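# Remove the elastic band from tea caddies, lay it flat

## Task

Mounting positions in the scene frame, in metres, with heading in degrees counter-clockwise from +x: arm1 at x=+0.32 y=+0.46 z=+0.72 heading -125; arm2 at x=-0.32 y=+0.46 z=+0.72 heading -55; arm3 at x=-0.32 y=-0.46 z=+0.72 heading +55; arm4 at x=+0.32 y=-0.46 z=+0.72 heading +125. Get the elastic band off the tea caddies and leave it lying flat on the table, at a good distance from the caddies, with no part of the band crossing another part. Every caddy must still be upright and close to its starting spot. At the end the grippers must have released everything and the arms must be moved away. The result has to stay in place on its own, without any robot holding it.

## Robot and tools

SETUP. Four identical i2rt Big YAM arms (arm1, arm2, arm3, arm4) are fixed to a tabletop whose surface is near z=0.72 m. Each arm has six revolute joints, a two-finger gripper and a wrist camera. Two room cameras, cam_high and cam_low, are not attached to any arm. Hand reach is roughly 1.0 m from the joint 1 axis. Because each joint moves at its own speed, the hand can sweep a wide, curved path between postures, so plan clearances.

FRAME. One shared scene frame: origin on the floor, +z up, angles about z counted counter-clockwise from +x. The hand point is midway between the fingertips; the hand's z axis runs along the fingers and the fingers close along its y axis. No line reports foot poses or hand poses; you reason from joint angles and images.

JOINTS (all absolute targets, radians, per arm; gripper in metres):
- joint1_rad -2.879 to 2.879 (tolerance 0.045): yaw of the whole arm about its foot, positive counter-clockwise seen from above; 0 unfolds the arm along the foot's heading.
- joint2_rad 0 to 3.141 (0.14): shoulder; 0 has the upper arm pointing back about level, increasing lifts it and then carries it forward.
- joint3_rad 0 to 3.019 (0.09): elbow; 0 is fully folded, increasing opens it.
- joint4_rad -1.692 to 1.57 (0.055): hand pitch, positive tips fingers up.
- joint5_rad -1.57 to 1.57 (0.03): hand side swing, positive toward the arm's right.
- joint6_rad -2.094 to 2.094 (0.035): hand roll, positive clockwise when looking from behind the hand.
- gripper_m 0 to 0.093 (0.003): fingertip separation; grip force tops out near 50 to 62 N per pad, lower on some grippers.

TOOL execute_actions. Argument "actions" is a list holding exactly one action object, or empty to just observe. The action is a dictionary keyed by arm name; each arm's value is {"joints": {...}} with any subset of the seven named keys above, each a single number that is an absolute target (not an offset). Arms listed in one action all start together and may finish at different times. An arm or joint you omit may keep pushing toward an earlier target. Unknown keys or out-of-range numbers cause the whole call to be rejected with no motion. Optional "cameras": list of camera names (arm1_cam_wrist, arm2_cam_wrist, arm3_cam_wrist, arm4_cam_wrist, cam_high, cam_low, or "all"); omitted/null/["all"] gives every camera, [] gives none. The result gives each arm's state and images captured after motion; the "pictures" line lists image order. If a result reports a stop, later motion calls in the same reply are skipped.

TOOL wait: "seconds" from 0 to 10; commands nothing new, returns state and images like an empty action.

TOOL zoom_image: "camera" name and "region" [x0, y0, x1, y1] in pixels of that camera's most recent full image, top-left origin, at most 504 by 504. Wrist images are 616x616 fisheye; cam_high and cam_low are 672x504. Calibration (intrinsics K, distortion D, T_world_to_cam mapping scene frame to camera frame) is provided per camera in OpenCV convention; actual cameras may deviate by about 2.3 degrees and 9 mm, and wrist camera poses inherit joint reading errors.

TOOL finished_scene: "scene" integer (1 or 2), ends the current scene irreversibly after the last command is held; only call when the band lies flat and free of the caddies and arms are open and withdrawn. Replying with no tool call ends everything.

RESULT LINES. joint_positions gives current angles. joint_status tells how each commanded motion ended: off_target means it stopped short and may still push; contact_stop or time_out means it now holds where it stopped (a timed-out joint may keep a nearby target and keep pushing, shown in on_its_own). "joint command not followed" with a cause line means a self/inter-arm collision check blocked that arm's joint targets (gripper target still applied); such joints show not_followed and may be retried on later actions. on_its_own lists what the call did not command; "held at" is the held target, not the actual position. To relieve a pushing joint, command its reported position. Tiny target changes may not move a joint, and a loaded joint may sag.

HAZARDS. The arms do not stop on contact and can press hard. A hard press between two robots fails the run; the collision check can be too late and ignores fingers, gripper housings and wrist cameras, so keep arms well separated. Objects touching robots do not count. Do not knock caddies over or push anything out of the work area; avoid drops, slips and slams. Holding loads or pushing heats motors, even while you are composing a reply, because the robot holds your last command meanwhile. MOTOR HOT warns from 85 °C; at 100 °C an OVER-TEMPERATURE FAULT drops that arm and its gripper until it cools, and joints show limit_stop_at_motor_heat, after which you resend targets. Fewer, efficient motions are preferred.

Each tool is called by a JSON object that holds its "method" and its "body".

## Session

{"method": "execute_actions", "body": {"actions": []}}

Scene clock: 0.00 s.
Motor temperatures (°C, as the motors report them): arm1=[18 21 22 20 21 21] | arm2=[19 21 26 21 23 19] | arm3=[19 20 25 19 21 21] | arm4=[22 20 23 22 21 18]
arm1.joint_positions: joint1_rad=-0.017 joint2_rad=+0.447 joint3_rad=+1.471 joint4_rad=-1.522 joint5_rad=-0.015 joint6_rad=+0.012 gripper_m=+0.095
arm1.joint_status: not commanded
arm1.hand: x=+0.2472 y=+0.3534 z=+1.3594 quat_wxyz=(-0.233, -0.770, -0.386, +0.451) (m; scene frame)
arm2.joint_positions: joint1_rad=+0.010 joint2_rad=+0.445 joint3_rad=+1.474 joint4_rad=-1.548 joint5_rad=-0.008 joint6_rad=-0.009 gripper_m=+0.094
arm2.joint_status: not commanded
arm2.hand: x=-0.2434 y=+0.3676 z=+1.3071 quat_wxyz=(-0.447, -0.381, -0.776, +0.229) (m; scene frame)
arm3.joint_positions: joint1_rad=+0.014 joint2_rad=+0.441 joint3_rad=+1.470 joint4_rad=-1.539 joint5_rad=-0.010 joint6_rad=-0.016 gripper_m=+0.094
arm3.joint_status: not commanded
arm3.hand: x=-0.2584 y=-0.3577 z=+1.3439 quat_wxyz=(-0.441, +0.430, -0.747, -0.248) (m; scene frame)
arm4.joint_positions: joint1_rad=+0.008 joint2_rad=+0.450 joint3_rad=+1.453 joint4_rad=-1.526 joint5_rad=-0.008 joint6_rad=+0.010 gripper_m=+0.094
arm4.joint_status: not commanded
arm4.hand: x=+0.2450 y=-0.3527 z=+1.3156 quat_wxyz=(-0.228, +0.765, -0.407, -0.444) (m; scene frame)
pictures: arm1_cam_wrist, arm2_cam_wrist, arm3_cam_wrist, arm4_cam_wrist, cam_high, cam_low
Images, in order (width x height): arm1_cam_wrist 616x616, arm2_cam_wrist 616x616, arm3_cam_wrist 616x616, arm4_cam_wrist 616x616, cam_high 672x504, cam_low 672x504.

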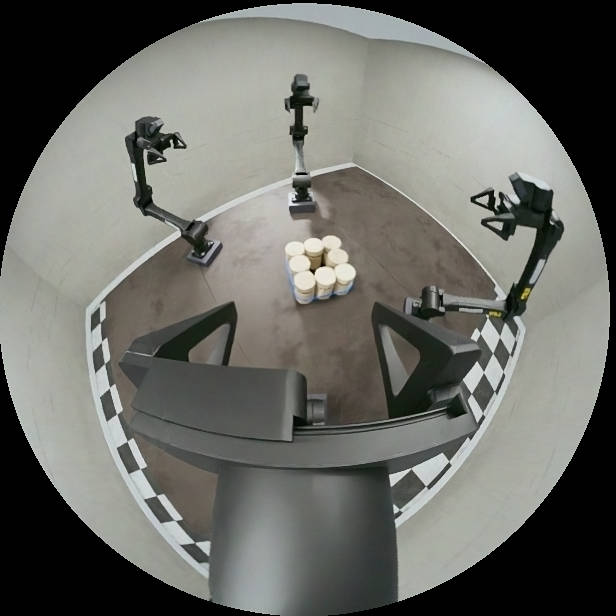

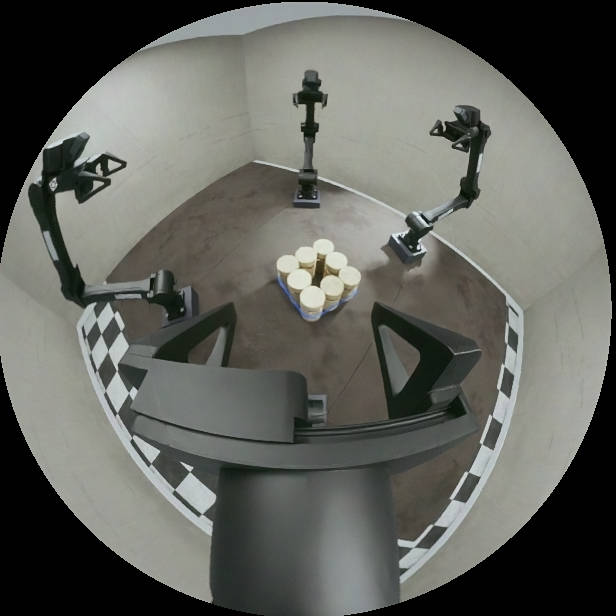

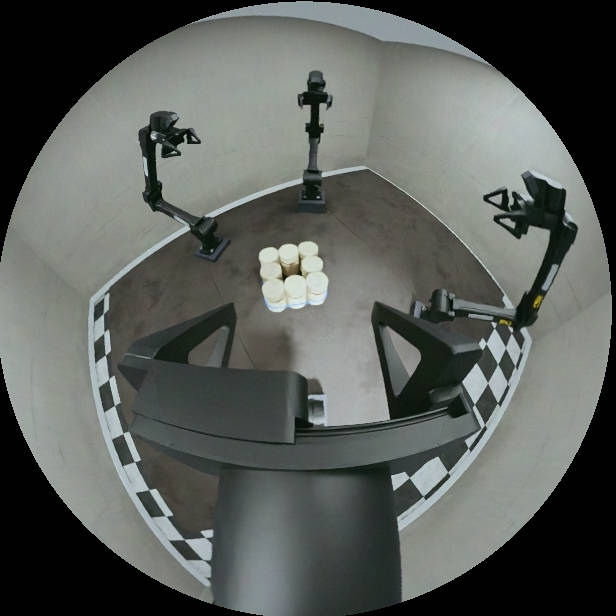

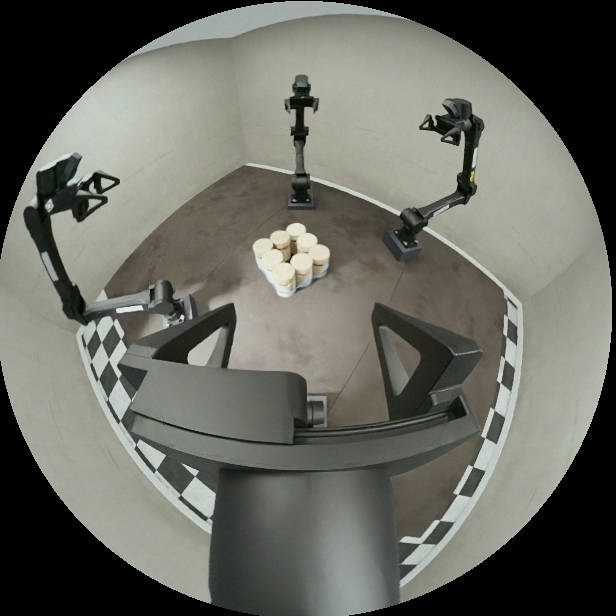

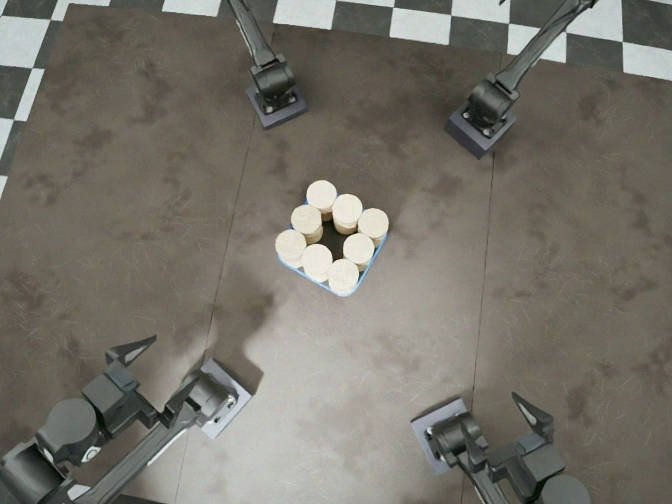

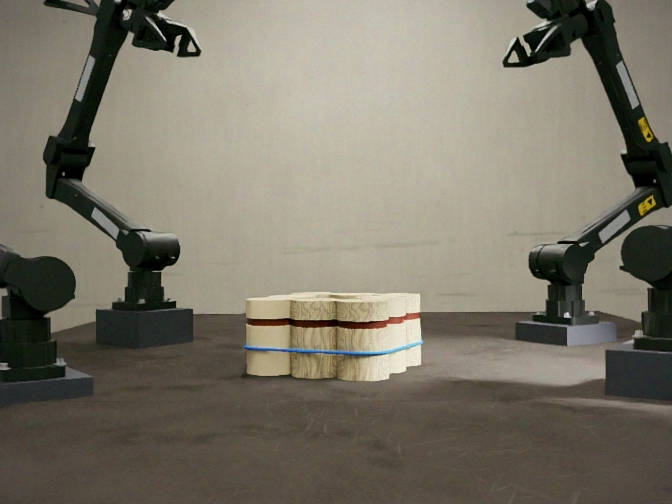

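{"method": "zoom_image", "body": {"camera": "cam_high", "region": [262, 170, 402, 310]}}

{"method": "zoom_image", "body": {"camera": "cam_low", "region": [230, 270, 440, 400]}}

Region (262, 170, 402, 310) of cam_high's 672x504 image, scaled by 3.600, with more detail than that image has.

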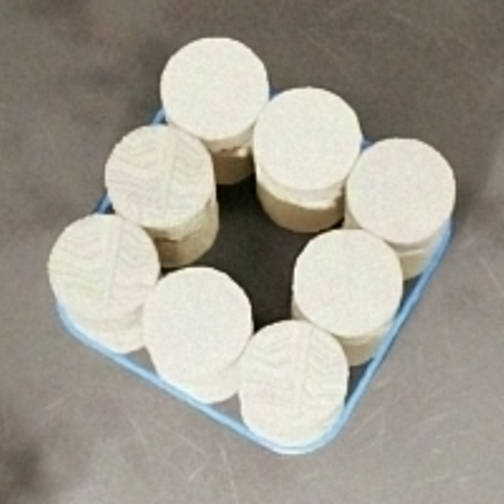

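Region (230, 270, 440, 400) of cam_low's 672x504 image, scaled by 2.400, with more detail than that image has; it fills the top 312 rows of this view, and the rest is white.

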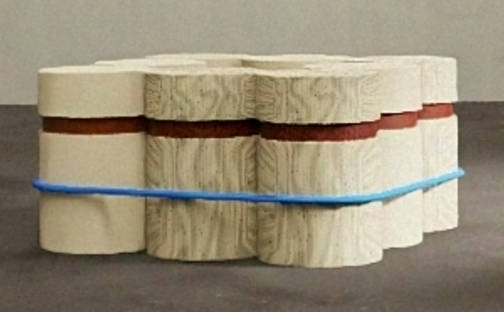

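{"method": "execute_actions", "body": {"actions": [{"arm1":{"joints":{"joint1_rad":-0.226,"joint2_rad":0.95,"joint3_rad":0.69,"joint4_rad":-0.3,"joint5_rad":-0.222,"joint6_rad":1.18,"gripper_m":0.024}},"arm2":{"joints":{"joint1_rad":-0.486,"joint2_rad":0.8,"joint3_rad":0.676,"joint4_rad":-0.63,"joint5_rad":-0.432,"joint6_rad":0.66,"gripper_m":0.024}},"arm3":{"joints":{"joint1_rad":0.133,"joint2_rad":0.8,"joint3_rad":0.55,"joint4_rad":-0.275,"joint5_rad":-0.033,"joint6_rad":1.52,"gripper_m":0.024}},"arm4":{"joints":{"joint1_rad":-0.113,"joint2_rad":0.95,"joint3_rad":0.858,"joint4_rad":-0.478,"joint5_rad":-0.322,"joint6_rad":0.965,"gripper_m":0.024}}}], "cameras": []}}

{"method": "execute_actions", "body": {"actions": [{"arm1":{"joints":{"joint2_rad":1.47}},"arm2":{"joints":{"joint2_rad":1.29}},"arm3":{"joints":{"joint2_rad":1.308}},"arm4":{"joints":{"joint2_rad":1.508}}}]}}

Scene clock: 45.60 s.
Motor temperatures (°C, as the motors report them): arm1=[18 22 24 20 21 21] | arm2=[19 21 29 22 22 19] | arm3=[19 20 29 20 20 21] | arm4=[22 20 26 22 20 18]
arm1.joint_positions: joint1_rad=-0.221 joint2_rad=+0.957 joint3_rad=+0.691 joint4_rad=-0.313 joint5_rad=-0.218 joint6_rad=+1.171 gripper_m=+0.024
arm1.joint_status: all done
arm1.hand: x=+0.0219 y=+0.1452 z=+1.0391 quat_wxyz=(-0.435, -0.866, +0.142, +0.199) (m; scene frame)
arm2.joint_positions: joint1_rad=-0.485 joint2_rad=+0.804 joint3_rad=+0.686 joint4_rad=-0.648 joint5_rad=-0.429 joint6_rad=+0.643 gripper_m=+0.024
arm2.joint_status: all done
arm2.hand: x=-0.1974 y=+0.1217 z=+0.9936 quat_wxyz=(-0.428, -0.730, -0.532, -0.030) (m; scene frame)
arm3.joint_positions: joint1_rad=+0.125 joint2_rad=+0.813 joint3_rad=+0.547 joint4_rad=-0.296 joint5_rad=-0.031 joint6_rad=+1.510 gripper_m=+0.024
arm3.joint_status: all done
arm3.hand: x=-0.1606 y=-0.1071 z=+1.0038 quat_wxyz=(-0.105, -0.156, -0.861, -0.472) (m; scene frame)
arm4.joint_positions: joint1_rad=-0.109 joint2_rad=+0.949 joint3_rad=+0.844 joint4_rad=-0.501 joint5_rad=-0.320 joint6_rad=+0.956 gripper_m=+0.024
arm4.joint_status: all done
arm4.hand: x=+0.0719 y=-0.1018 z=+1.0616 quat_wxyz=(+0.110, +0.519, -0.709, -0.465) (m; scene frame)
pictures: none
No camera images: the call's "cameras" was empty. Leave "cameras" out to get every camera's image.

Scene clock: 46.87 s.
Motor temperatures (°C, as the motors report them): arm1=[18 22 24 20 21 21] | arm2=[19 21 29 22 22 19] | arm3=[19 20 29 20 20 21] | arm4=[22 20 26 22 20 18]
arm1.joint_positions: joint1_rad=-0.221 joint2_rad=+1.466 joint3_rad=+0.685 joint4_rad=-0.308 joint5_rad=-0.218 joint6_rad=+1.172 gripper_m=+0.024
arm1.joint_status: all done
arm1.hand: x=+0.0196 y=+0.1453 z=+0.8241 quat_wxyz=(-0.250, -0.948, +0.189, +0.054) (m; scene frame)
arm2.joint_positions: joint1_rad=-0.485 joint2_rad=+1.293 joint3_rad=+0.681 joint4_rad=-0.643 joint5_rad=-0.430 joint6_rad=+0.643 gripper_m=+0.024
arm2.joint_status: all done
arm2.hand: x=-0.1967 y=+0.1068 z=+0.8232 quat_wxyz=(-0.223, -0.813, -0.522, -0.131) (m; scene frame)
arm3.joint_positions: joint1_rad=+0.125 joint2_rad=+1.295 joint3_rad=+0.547 joint4_rad=-0.290 joint5_rad=-0.031 joint6_rad=+1.511 gripper_m=+0.024
arm3.joint_status: all done
arm3.hand: x=-0.1601 y=-0.1057 z=+0.8249 quat_wxyz=(-0.050, -0.177, -0.948, -0.259) (m; scene frame)
arm4.joint_positions: joint1_rad=-0.109 joint2_rad=+1.518 joint3_rad=+0.844 joint4_rad=-0.493 joint5_rad=-0.320 joint6_rad=+0.956 gripper_m=+0.024
arm4.joint_status: all done
arm4.hand: x=+0.0587 y=-0.0758 z=+0.8146 quat_wxyz=(+0.142, +0.531, -0.809, -0.206) (m; scene frame)
pictures: arm1_cam_wrist, arm2_cam_wrist, arm3_cam_wrist, arm4_cam_wrist, cam_high, cam_low
camera_calibration (this result's frames):
arm1_cam_wrist: T_world_to_cam=[[0.329259, 0.796543, -0.507057, 0.296893], [0.861185, -0.033103, 0.507212, -0.428276], [0.387231, -0.603675, -0.696871, 0.77602], [0, 0, 0, 1]] pos_world=[-0.0294289, 0.217799, 0.908554]
arm2_cam_wrist: T_world_to_cam=[[-0.790971, 0.348644, -0.502804, 0.220269], [0.07617, 0.871488, 0.484465, -0.470257], [0.607093, 0.344899, -0.715879, 0.800705], [0, 0, 0, 1]] pos_world=[-0.276057, 0.0568655, 0.911782]
arm3_cam_wrist: T_world_to_cam=[[-0.313651, -0.801375, -0.509333, 0.289526], [-0.864988, 0.0198733, 0.501398, -0.544984], [-0.391686, 0.597832, -0.699414, 0.701278], [0, 0, 0, 1]] pos_world=[-0.105914, -0.176397, 0.911202]
arm4_cam_wrist: T_world_to_cam=[[0.804696, -0.350743, -0.479004, 0.315347], [-0.0624599, -0.852366, 0.519202, -0.478508], [-0.590393, -0.387881, -0.707803, 0.708105], [0, 0, 0, 1]] pos_world=[0.134414, -0.0225977, 0.900693]
Images, in order (width x height): arm1_cam_wrist 616x616, arm2_cam_wrist 616x616, arm3_cam_wrist 616x616, arm4_cam_wrist 616x616, cam_high 672x504, cam_low 672x504.

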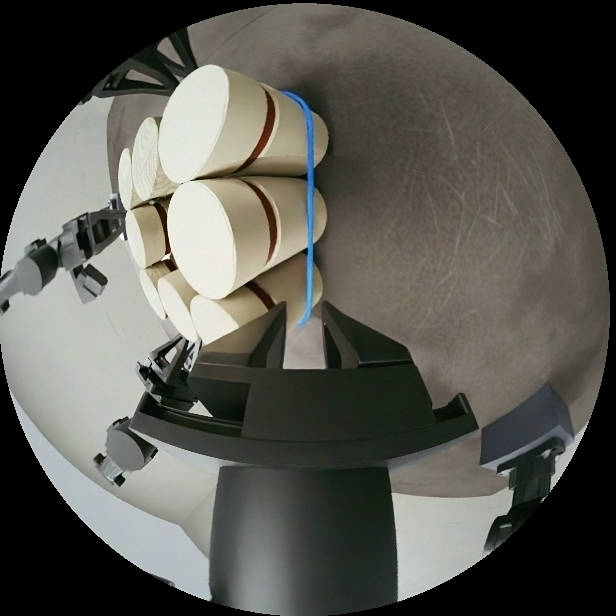

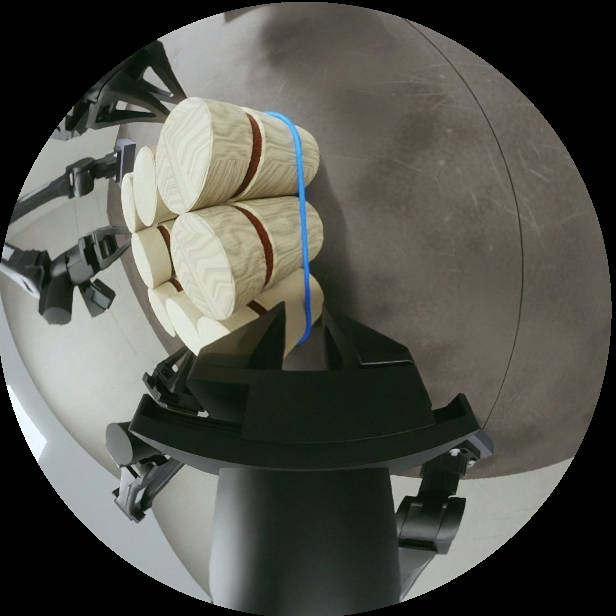

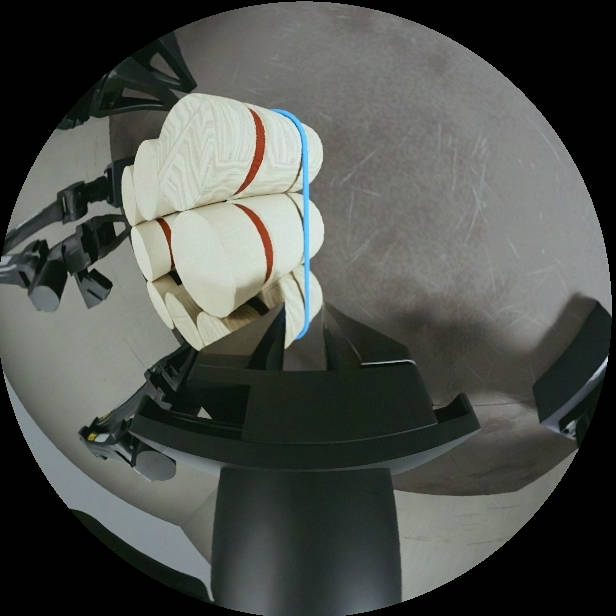

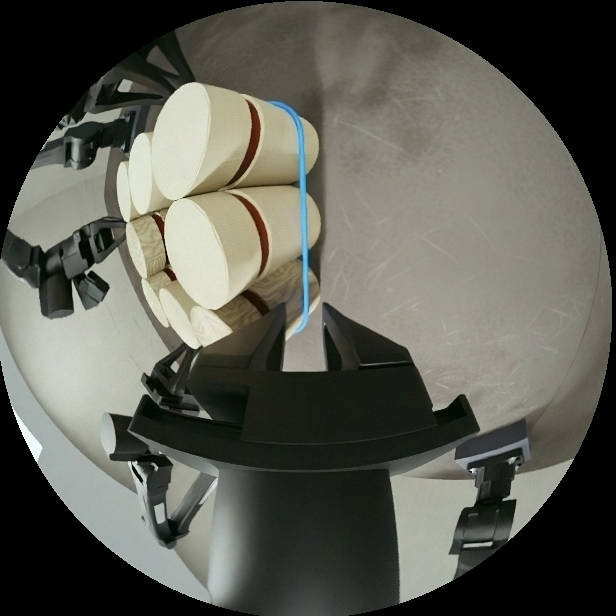

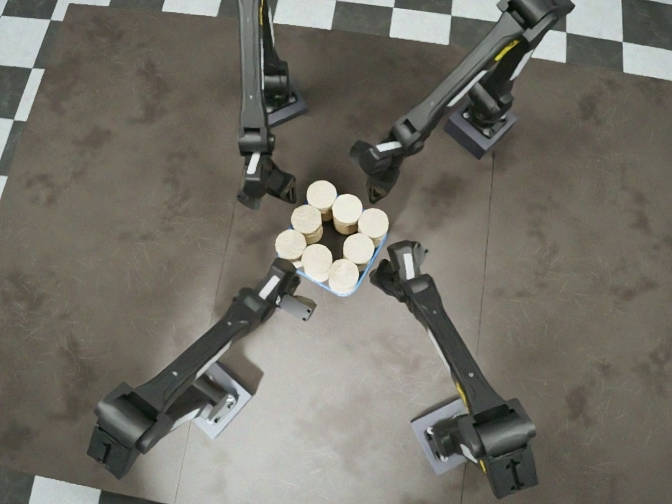

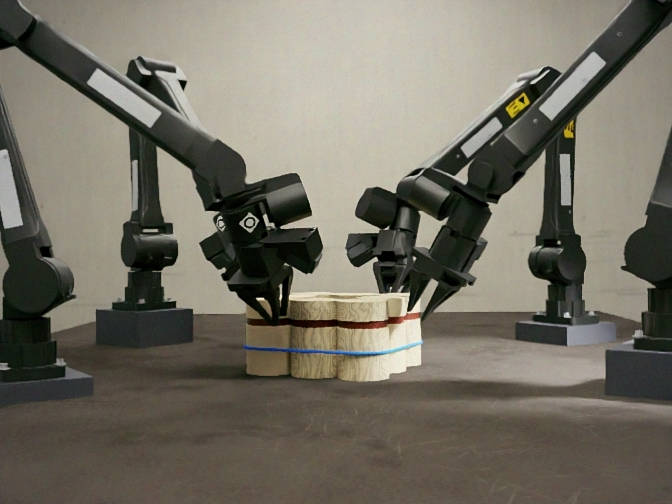

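{"method": "execute_actions", "body": {"actions": []}}

Scene clock: 86.10 s.
Motor temperatures (°C, as the motors report them): arm1=[18 22 24 20 21 21] | arm2=[19 21 29 21 21 19] | arm3=[19 20 29 20 20 21] | arm4=[22 21 27 22 20 18]
arm1.joint_positions: joint1_rad=-0.221 joint2_rad=+1.466 joint3_rad=+0.685 joint4_rad=-0.308 joint5_rad=-0.218 joint6_rad=+1.172 gripper_m=+0.024
arm1.joint_status: all done
arm1.hand: x=+0.0196 y=+0.1453 z=+0.8241 quat_wxyz=(-0.250, -0.948, +0.189, +0.054) (m; scene frame)
arm2.joint_positions: joint1_rad=-0.485 joint2_rad=+1.293 joint3_rad=+0.681 joint4_rad=-0.643 joint5_rad=-0.430 joint6_rad=+0.643 gripper_m=+0.024
arm2.joint_status: all done
arm2.hand: x=-0.1967 y=+0.1068 z=+0.8232 quat_wxyz=(-0.223, -0.813, -0.522, -0.131) (m; scene frame)
arm3.joint_positions: joint1_rad=+0.125 joint2_rad=+1.295 joint3_rad=+0.547 joint4_rad=-0.290 joint5_rad=-0.031 joint6_rad=+1.511 gripper_m=+0.024
arm3.joint_status: all done
arm3.hand: x=-0.1601 y=-0.1057 z=+0.8249 quat_wxyz=(-0.050, -0.177, -0.948, -0.259) (m; scene frame)
arm4.joint_positions: joint1_rad=-0.109 joint2_rad=+1.518 joint3_rad=+0.844 joint4_rad=-0.493 joint5_rad=-0.320 joint6_rad=+0.956 gripper_m=+0.024
arm4.joint_status: all done
arm4.hand: x=+0.0587 y=-0.0758 z=+0.8146 quat_wxyz=(+0.142, +0.531, -0.809, -0.206) (m; scene frame)
pictures: arm1_cam_wrist, arm2_cam_wrist, arm3_cam_wrist, arm4_cam_wrist, cam_high, cam_low
camera_calibration (this result's frames):
arm1_cam_wrist: T_world_to_cam=[[0.329259, 0.796543, -0.507057, 0.296893], [0.861185, -0.033103, 0.507212, -0.428276], [0.387231, -0.603675, -0.696871, 0.77602], [0, 0, 0, 1]] pos_world=[-0.0294289, 0.217799, 0.908554]
arm2_cam_wrist: T_world_to_cam=[[-0.790971, 0.348644, -0.502804, 0.220269], [0.07617, 0.871488, 0.484465, -0.470257], [0.607093, 0.344899, -0.715879, 0.800705], [0, 0, 0, 1]] pos_world=[-0.276057, 0.0568655, 0.911782]
arm3_cam_wrist: T_world_to_cam=[[-0.313651, -0.801375, -0.509333, 0.289526], [-0.864988, 0.0198733, 0.501398, -0.544984], [-0.391686, 0.597832, -0.699414, 0.701278], [0, 0, 0, 1]] pos_world=[-0.105914, -0.176397, 0.911202]
arm4_cam_wrist: T_world_to_cam=[[0.804696, -0.350743, -0.479004, 0.315347], [-0.0624599, -0.852366, 0.519202, -0.478508], [-0.590393, -0.387881, -0.707803, 0.708105], [0, 0, 0, 1]] pos_world=[0.134414, -0.0225977, 0.900693]
Images, in order (width x height): arm1_cam_wrist 616x616, arm2_cam_wrist 616x616, arm3_cam_wrist 616x616, arm4_cam_wrist 616x616, cam_high 672x504, cam_low 672x504.

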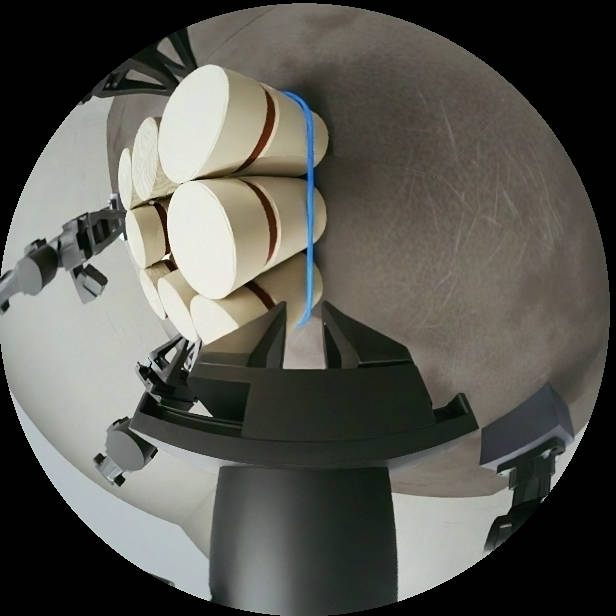

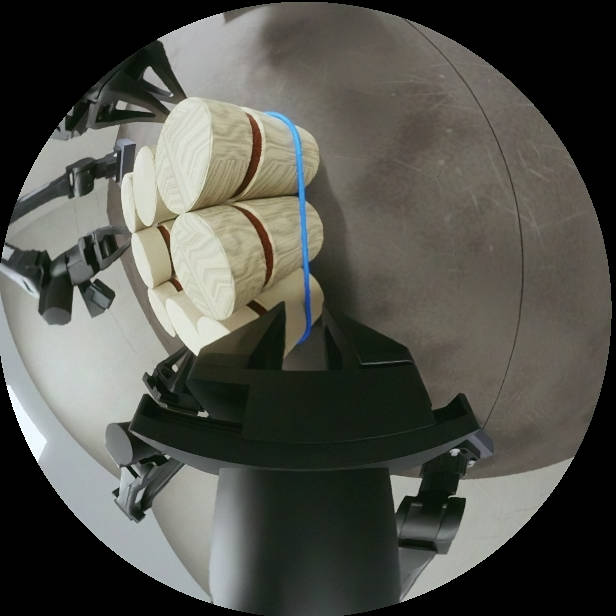

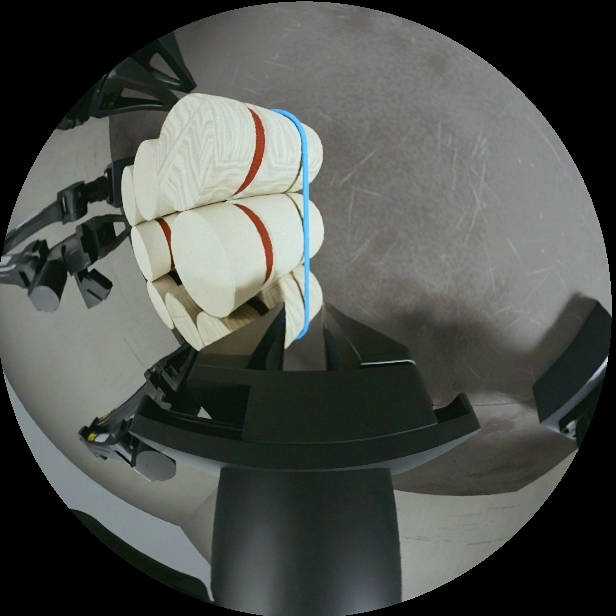

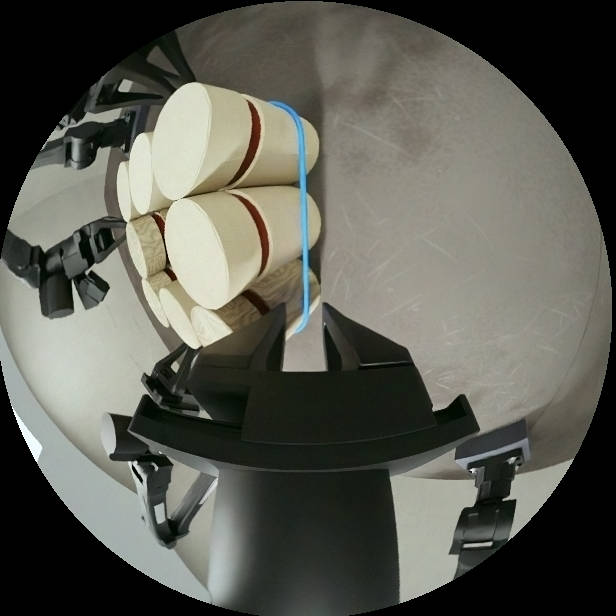

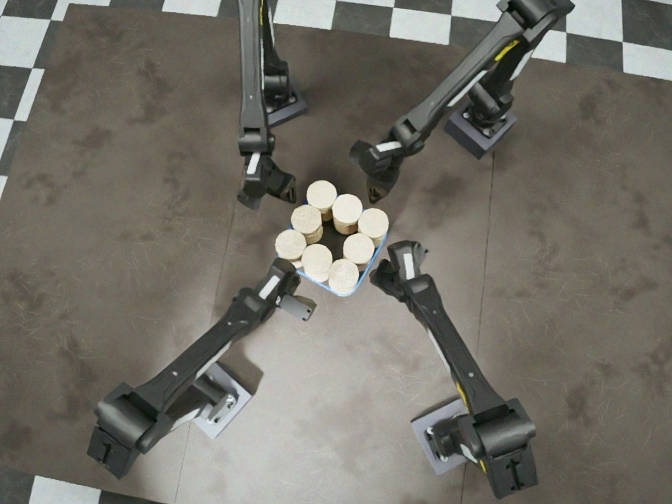

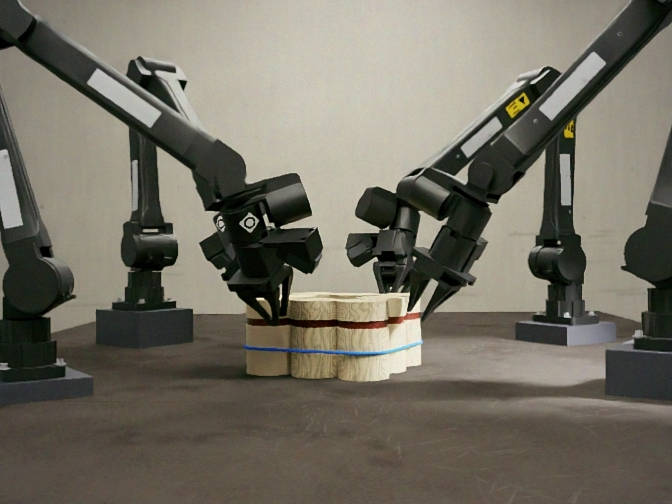

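{"method": "execute_actions", "body": {"actions": [{"arm1":{"joints":{"joint2_rad":1.578,"joint4_rad":-0.167}},"arm2":{"joints":{"joint1_rad":-0.444,"joint2_rad":1.385,"joint4_rad":-0.583}},"arm3":{"joints":{"joint1_rad":0.14,"joint2_rad":1.43,"joint4_rad":-0.156}},"arm4":{"joints":{"joint1_rad":-0.099,"joint2_rad":1.58,"joint4_rad":-0.391}}}], "cameras": ["arm1_cam_wrist","arm2_cam_wrist","arm3_cam_wrist","arm4_cam_wrist"]}}

Scene clock: 121.93 s.
Motor temperatures (°C, as the motors report them): arm1=[18 22 24 20 21 21] | arm2=[19 21 29 21 21 19] | arm3=[19 20 29 20 20 21] | arm4=[22 21 27 22 20 18]
arm1.joint_positions: joint1_rad=-0.221 joint2_rad=+1.574 joint3_rad=+0.685 joint4_rad=-0.178 joint5_rad=-0.218 joint6_rad=+1.172 gripper_m=+0.024
arm1.joint_status: all done
arm1.hand: x=+0.0080 y=+0.1354 z=+0.7937 quat_wxyz=(-0.258, -0.946, +0.187, +0.060) (m; scene frame)
arm2.joint_positions: joint1_rad=-0.448 joint2_rad=+1.388 joint3_rad=+0.681 joint4_rad=-0.597 joint5_rad=-0.430 joint6_rad=+0.643 gripper_m=+0.024
arm2.joint_status: all done
arm2.hand: x=-0.1833 y=+0.1079 z=+0.7932 quat_wxyz=(-0.199, -0.809, -0.535, -0.144) (m; scene frame)
arm3.joint_positions: joint1_rad=+0.128 joint2_rad=+1.420 joint3_rad=+0.547 joint4_rad=-0.175 joint5_rad=-0.031 joint6_rad=+1.511 gripper_m=+0.024
arm3.joint_status: all done
arm3.hand: x=-0.1562 y=-0.0948 z=+0.7926 quat_wxyz=(-0.048, -0.176, -0.950, -0.255) (m; scene frame)
arm4.joint_positions: joint1_rad=-0.109 joint2_rad=+1.582 joint3_rad=+0.844 joint4_rad=-0.410 joint5_rad=-0.320 joint6_rad=+0.956 gripper_m=+0.024
arm4.joint_status: all done
arm4.hand: x=+0.0528 y=-0.0646 z=+0.7939 quat_wxyz=(+0.141, +0.532, -0.807, -0.216) (m; scene frame)
pictures: arm1_cam_wrist, arm2_cam_wrist, arm3_cam_wrist, arm4_cam_wrist
camera_calibration (this result's frames):
arm1_cam_wrist: T_world_to_cam=[[0.320422, 0.788915, -0.524349, 0.308025], [0.869627, -0.0254994, 0.493051, -0.393122], [0.375605, -0.613973, -0.694232, 0.752775], [0, 0, 0, 1]] pos_world=[-0.0395738, 0.209153, 0.877943]
arm2_cam_wrist: T_world_to_cam=[[-0.80754, 0.343076, -0.479768, 0.194659], [0.0487444, 0.849462, 0.525394, -0.492769], [0.587795, 0.400891, -0.702698, 0.750653], [0, 0, 0, 1]] pos_world=[-0.260015, 0.0508757, 0.879771]
arm3_cam_wrist: T_world_to_cam=[[-0.313803, -0.806272, -0.501451, 0.27629], [-0.863007, 0.0219838, 0.504713, -0.527825], [-0.395913, 0.591136, -0.702717, 0.675077], [0, 0, 0, 1]] pos_world=[-0.101544, -0.164694, 0.879335]
arm4_cam_wrist: T_world_to_cam=[[0.80033, -0.342346, -0.492211, 0.325319], [-0.0578205, -0.861198, 0.504971, -0.448101], [-0.596766, -0.375683, -0.709037, 0.696486], [0, 0, 0, 1]] pos_world=[0.129367, -0.0128738, 0.880237]
Images, in order (width x height): arm1_cam_wrist 616x616, arm2_cam_wrist 616x616, arm3_cam_wrist 616x616, arm4_cam_wrist 616x616.

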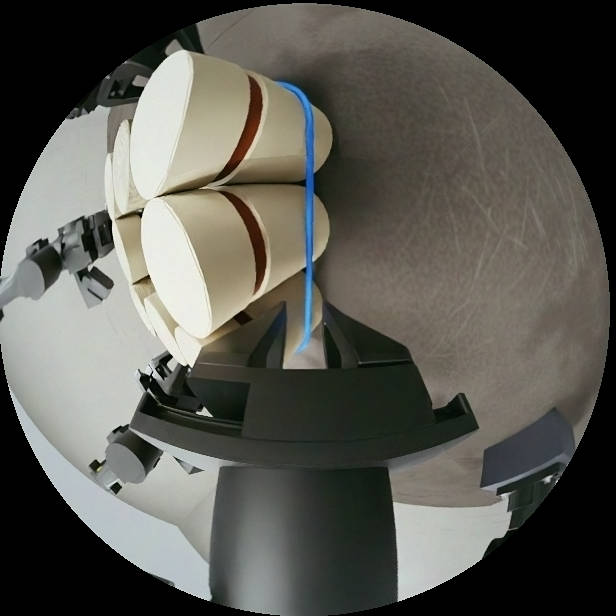

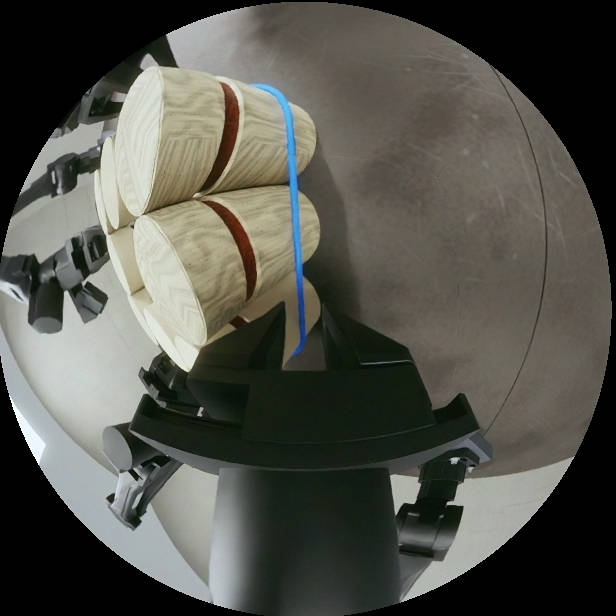

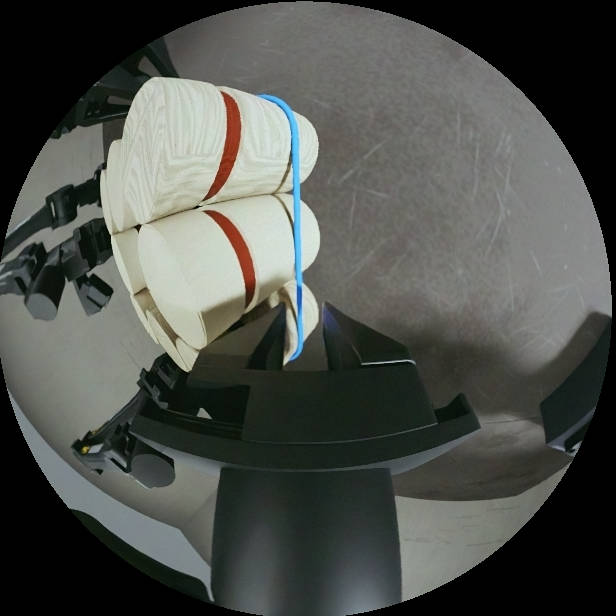

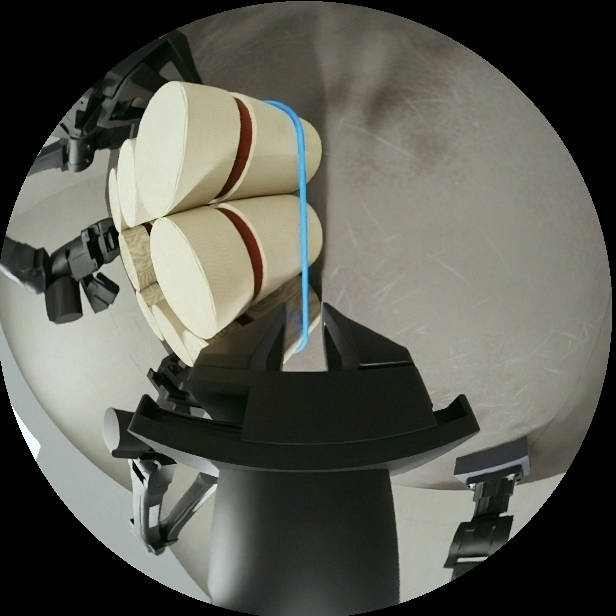

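{"method": "execute_actions", "body": {"actions": [{"arm1":{"joints":{"joint1_rad":-0.205,"joint2_rad":1.64,"joint4_rad":-0.093}},"arm2":{"joints":{"joint1_rad":-0.418,"joint2_rad":1.451,"joint4_rad":-0.519}},"arm3":{"joints":{"joint1_rad":0.155,"joint2_rad":1.513,"joint4_rad":-0.042}},"arm4":{"joints":{"joint1_rad":-0.08,"joint2_rad":1.635,"joint4_rad":-0.335}}}], "cameras": ["arm1_cam_wrist","arm2_cam_wrist","arm3_cam_wrist","arm4_cam_wrist","cam_low"]}}

Scene clock: 144.10 s.
Motor temperatures (°C, as the motors report them): arm1=[18 22 24 20 21 21] | arm2=[19 21 29 21 21 19] | arm3=[19 20 29 20 20 21] | arm4=[22 21 27 22 20 18]
arm1.joint_positions: joint1_rad=-0.214 joint2_rad=+1.628 joint3_rad=+0.685 joint4_rad=-0.105 joint5_rad=-0.218 joint6_rad=+1.172 gripper_m=+0.024
arm1.joint_status: all done
arm1.hand: x=+0.0045 y=+0.1280 z=+0.7787 quat_wxyz=(-0.266, -0.945, +0.182, +0.065) (m; scene frame)
arm2.joint_positions: joint1_rad=-0.424 joint2_rad=+1.449 joint3_rad=+0.681 joint4_rad=-0.533 joint5_rad=-0.430 joint6_rad=+0.643 gripper_m=+0.024
arm2.joint_status: all done
arm2.hand: x=-0.1735 y=+0.1030 z=+0.7754 quat_wxyz=(-0.198, -0.802, -0.544, -0.146) (m; scene frame)
arm3.joint_positions: joint1_rad=+0.145 joint2_rad=+1.498 joint3_rad=+0.547 joint4_rad=-0.061 joint5_rad=-0.031 joint6_rad=+1.511 gripper_m=+0.024
arm3.joint_status: all done
arm3.hand: x=-0.1569 y=-0.0794 z=+0.7769 quat_wxyz=(-0.050, -0.166, -0.947, -0.272) (m; scene frame)
arm4.joint_positions: joint1_rad=-0.085 joint2_rad=+1.635 joint3_rad=+0.844 joint4_rad=-0.354 joint5_rad=-0.320 joint6_rad=+0.956 gripper_m=+0.024
arm4.joint_status: all done
arm4.hand: x=+0.0403 y=-0.0655 z=+0.7752 quat_wxyz=(+0.144, +0.541, -0.800, -0.215) (m; scene frame)
pictures: arm1_cam_wrist, arm2_cam_wrist, arm3_cam_wrist, arm4_cam_wrist, cam_low
camera_calibration (this result's frames):
arm1_cam_wrist: T_world_to_cam=[[0.30738, 0.784769, -0.538197, 0.318454], [0.876399, -0.0131186, 0.481408, -0.375375], [0.370733, -0.61965, -0.691803, 0.737983], [0, 0, 0, 1]] pos_world=[-0.0425031, 0.202453, 0.862638]
arm2_cam_wrist: T_world_to_cam=[[-0.815278, 0.322884, -0.480694, 0.197215], [0.028454, 0.85145, 0.523663, -0.482117], [0.57837, 0.413254, -0.703356, 0.731971], [0, 0, 0, 1]] pos_world=[-0.248846, 0.0443316, 0.862103]
arm3_cam_wrist: T_world_to_cam=[[-0.292515, -0.794764, -0.531776, 0.308448], [-0.870424, -0.00898221, 0.49222, -0.514718], [-0.395975, 0.606853, -0.689154, 0.645291], [0, 0, 0, 1]] pos_world=[-0.102278, -0.151077, 0.862085]
arm4_cam_wrist: T_world_to_cam=[[0.807572, -0.321728, -0.494286, 0.328533], [-0.0363342, -0.863649, 0.502782, -0.439416], [-0.588648, -0.388073, -0.709149, 0.674363], [0, 0, 0, 1]] pos_world=[0.115683, -0.0121008, 0.861543]
Images, in order (width x height): arm1_cam_wrist 616x616, arm2_cam_wrist 616x616, arm3_cam_wrist 616x616, arm4_cam_wrist 616x616, cam_low 672x504.

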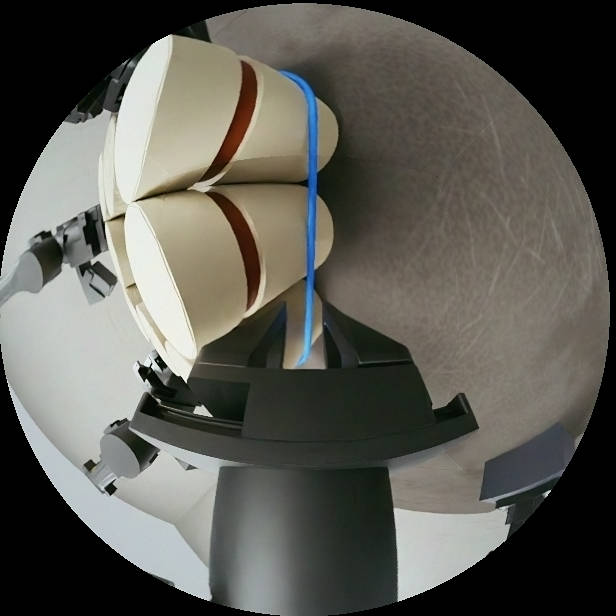

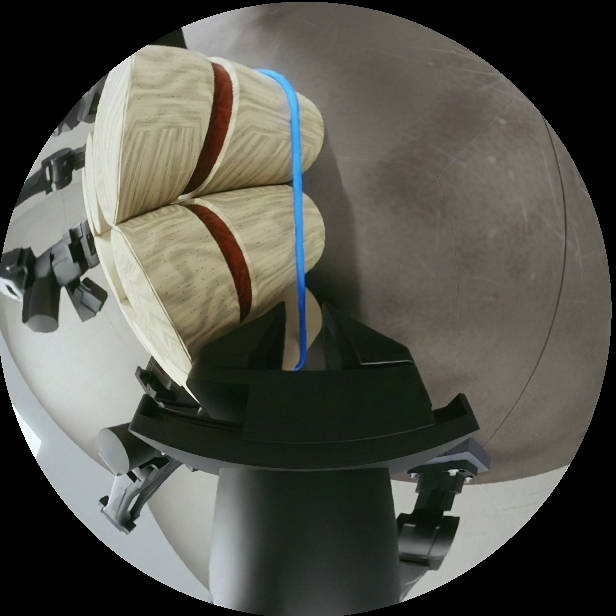

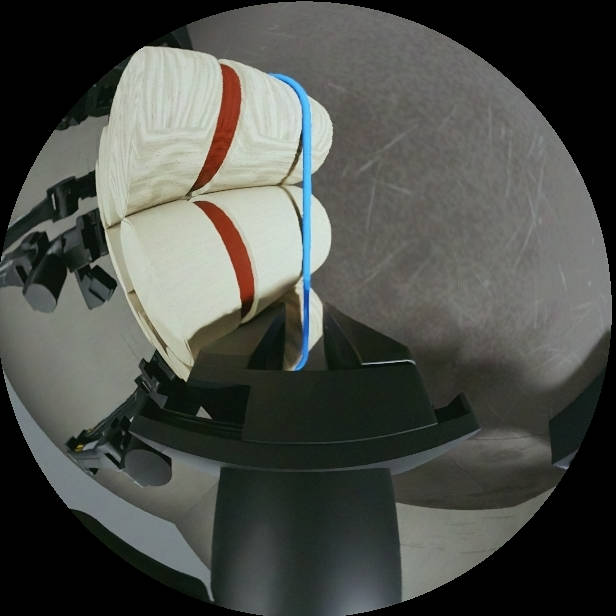

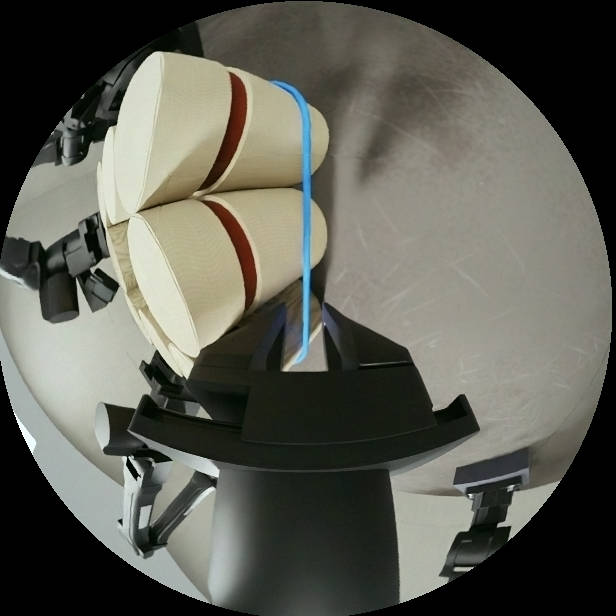

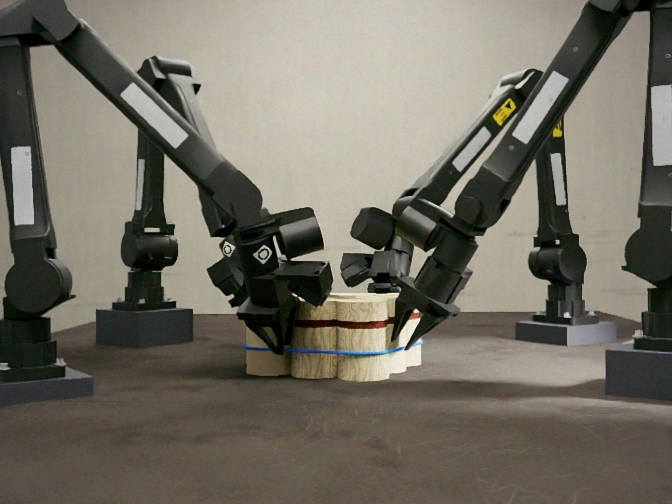

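{"method": "execute_actions", "body": {"actions": [{"arm1":{"joints":{"joint1_rad":-0.202,"joint2_rad":1.708,"joint4_rad":-0.027}},"arm2":{"joints":{"joint1_rad":-0.404,"joint2_rad":1.511,"joint4_rad":-0.473}},"arm3":{"joints":{"joint2_rad":1.583,"joint4_rad":0.017}},"arm4":{"joints":{"joint1_rad":-0.07,"joint2_rad":1.696,"joint4_rad":-0.279}}}], "cameras": ["arm1_cam_wrist","arm2_cam_wrist","arm3_cam_wrist","arm4_cam_wrist","cam_low"]}}

Scene clock: 153.43 s.
Motor temperatures (°C, as the motors report them): arm1=[18 22 24 20 21 21] | arm2=[19 21 28 21 21 19] | arm3=[19 20 28 20 20 21] | arm4=[22 21 27 22 20 18]
arm1.joint_positions: joint1_rad=-0.210 joint2_rad=+1.699 joint3_rad=+0.685 joint4_rad=-0.038 joint5_rad=-0.220 joint6_rad=+1.172 gripper_m=+0.024
arm1.joint_status: all done
arm1.hand: x=+0.0038 y=+0.1249 z=+0.7561 quat_wxyz=(-0.265, -0.945, +0.180, +0.062) (m; scene frame)
arm2.joint_positions: joint1_rad=-0.413 joint2_rad=+1.509 joint3_rad=+0.681 joint4_rad=-0.487 joint5_rad=-0.430 joint6_rad=+0.643 gripper_m=+0.024
arm2.joint_status: all done
arm2.hand: x=-0.1688 y=+0.1011 z=+0.7565 quat_wxyz=(-0.191, -0.801, -0.548, -0.150) (m; scene frame)
arm3.joint_positions: joint1_rad=+0.146 joint2_rad=+1.567 joint3_rad=+0.547 joint4_rad=-0.002 joint5_rad=-0.033 joint6_rad=+1.511 gripper_m=+0.024
arm3.joint_status: all done
arm3.hand: x=-0.1564 y=-0.0770 z=+0.7576 quat_wxyz=(-0.048, -0.166, -0.948, -0.268) (m; scene frame)
arm4.joint_positions: joint1_rad=-0.078 joint2_rad=+1.698 joint3_rad=+0.844 joint4_rad=-0.298 joint5_rad=-0.320 joint6_rad=+0.956 gripper_m=+0.024
arm4.joint_status: all done
arm4.hand: x=+0.0357 y=-0.0637 z=+0.7518 quat_wxyz=(+0.145, +0.544, -0.799, -0.212) (m; scene frame)
pictures: arm1_cam_wrist, arm2_cam_wrist, arm3_cam_wrist, arm4_cam_wrist, cam_low
camera_calibration (this result's frames):
arm1_cam_wrist: T_world_to_cam=[[0.305838, 0.787002, -0.535809, 0.306897], [0.874631, -0.00990505, 0.484688, -0.366732], [0.376143, -0.616871, -0.691366, 0.719964], [0, 0, 0, 1]] pos_world=[-0.0439149, 0.198963, 0.839947]
arm2_cam_wrist: T_world_to_cam=[[-0.820307, 0.320089, -0.473961, 0.186895], [0.0204021, 0.844564, 0.535066, -0.48002], [0.571559, 0.429249, -0.699333, 0.710939], [0, 0, 0, 1]] pos_world=[-0.243239, 0.0404151, 0.842606]
arm3_cam_wrist: T_world_to_cam=[[-0.294142, -0.799246, -0.524105, 0.293839], [-0.867849, -0.00637842, 0.496787, -0.50766], [-0.400398, 0.60097, -0.691749, 0.631626], [0, 0, 0, 1]] pos_world=[-0.10124, -0.147977, 0.843128]
arm4_cam_wrist: T_world_to_cam=[[0.811096, -0.319241, -0.490111, 0.318182], [-0.0320516, -0.86092, 0.50773, -0.429966], [-0.584034, -0.396109, -0.70852, 0.654606], [0, 0, 0, 1]] pos_world=[0.110455, -0.00929348, 0.838053]
Images, in order (width x height): arm1_cam_wrist 616x616, arm2_cam_wrist 616x616, arm3_cam_wrist 616x616, arm4_cam_wrist 616x616, cam_low 672x504.

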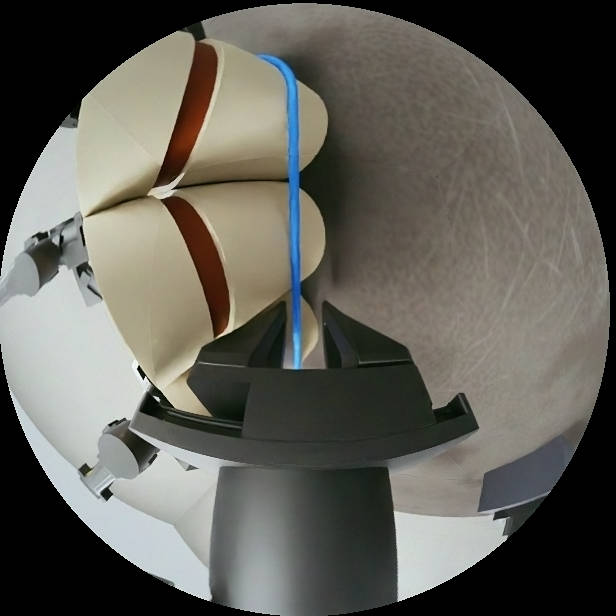

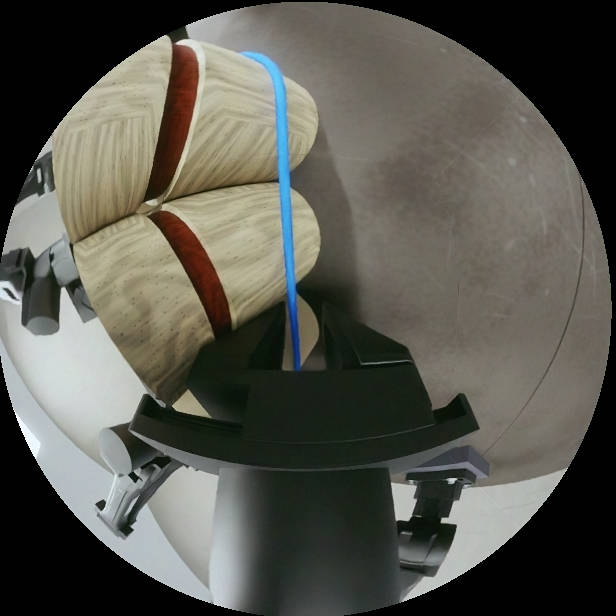

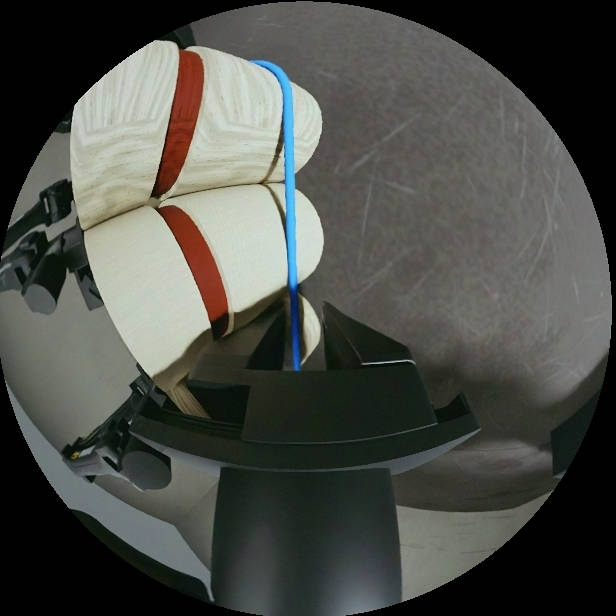

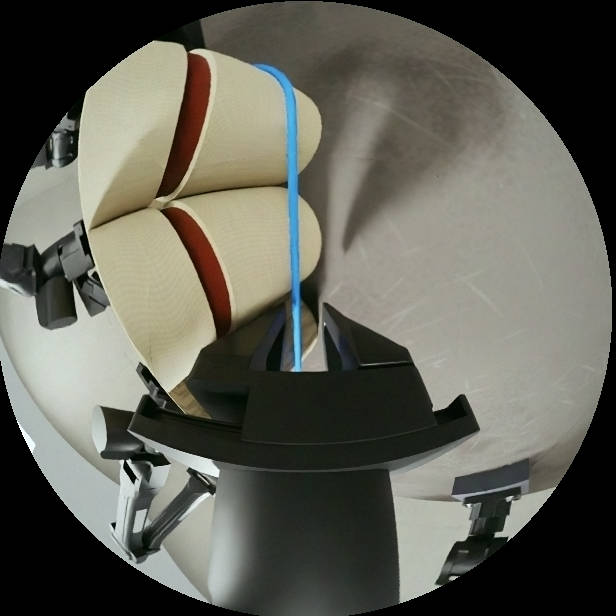

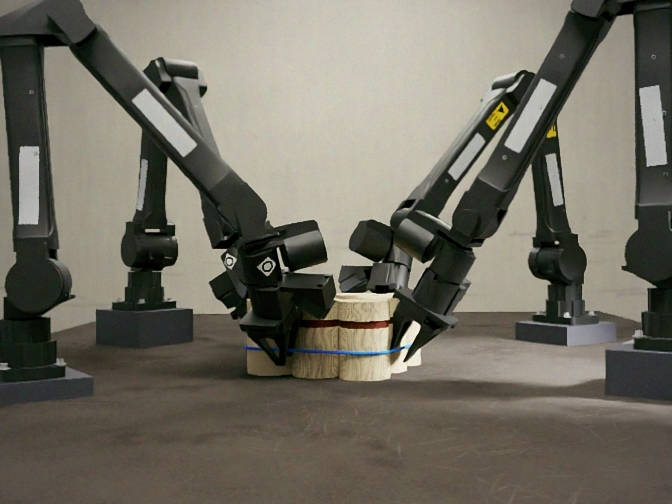

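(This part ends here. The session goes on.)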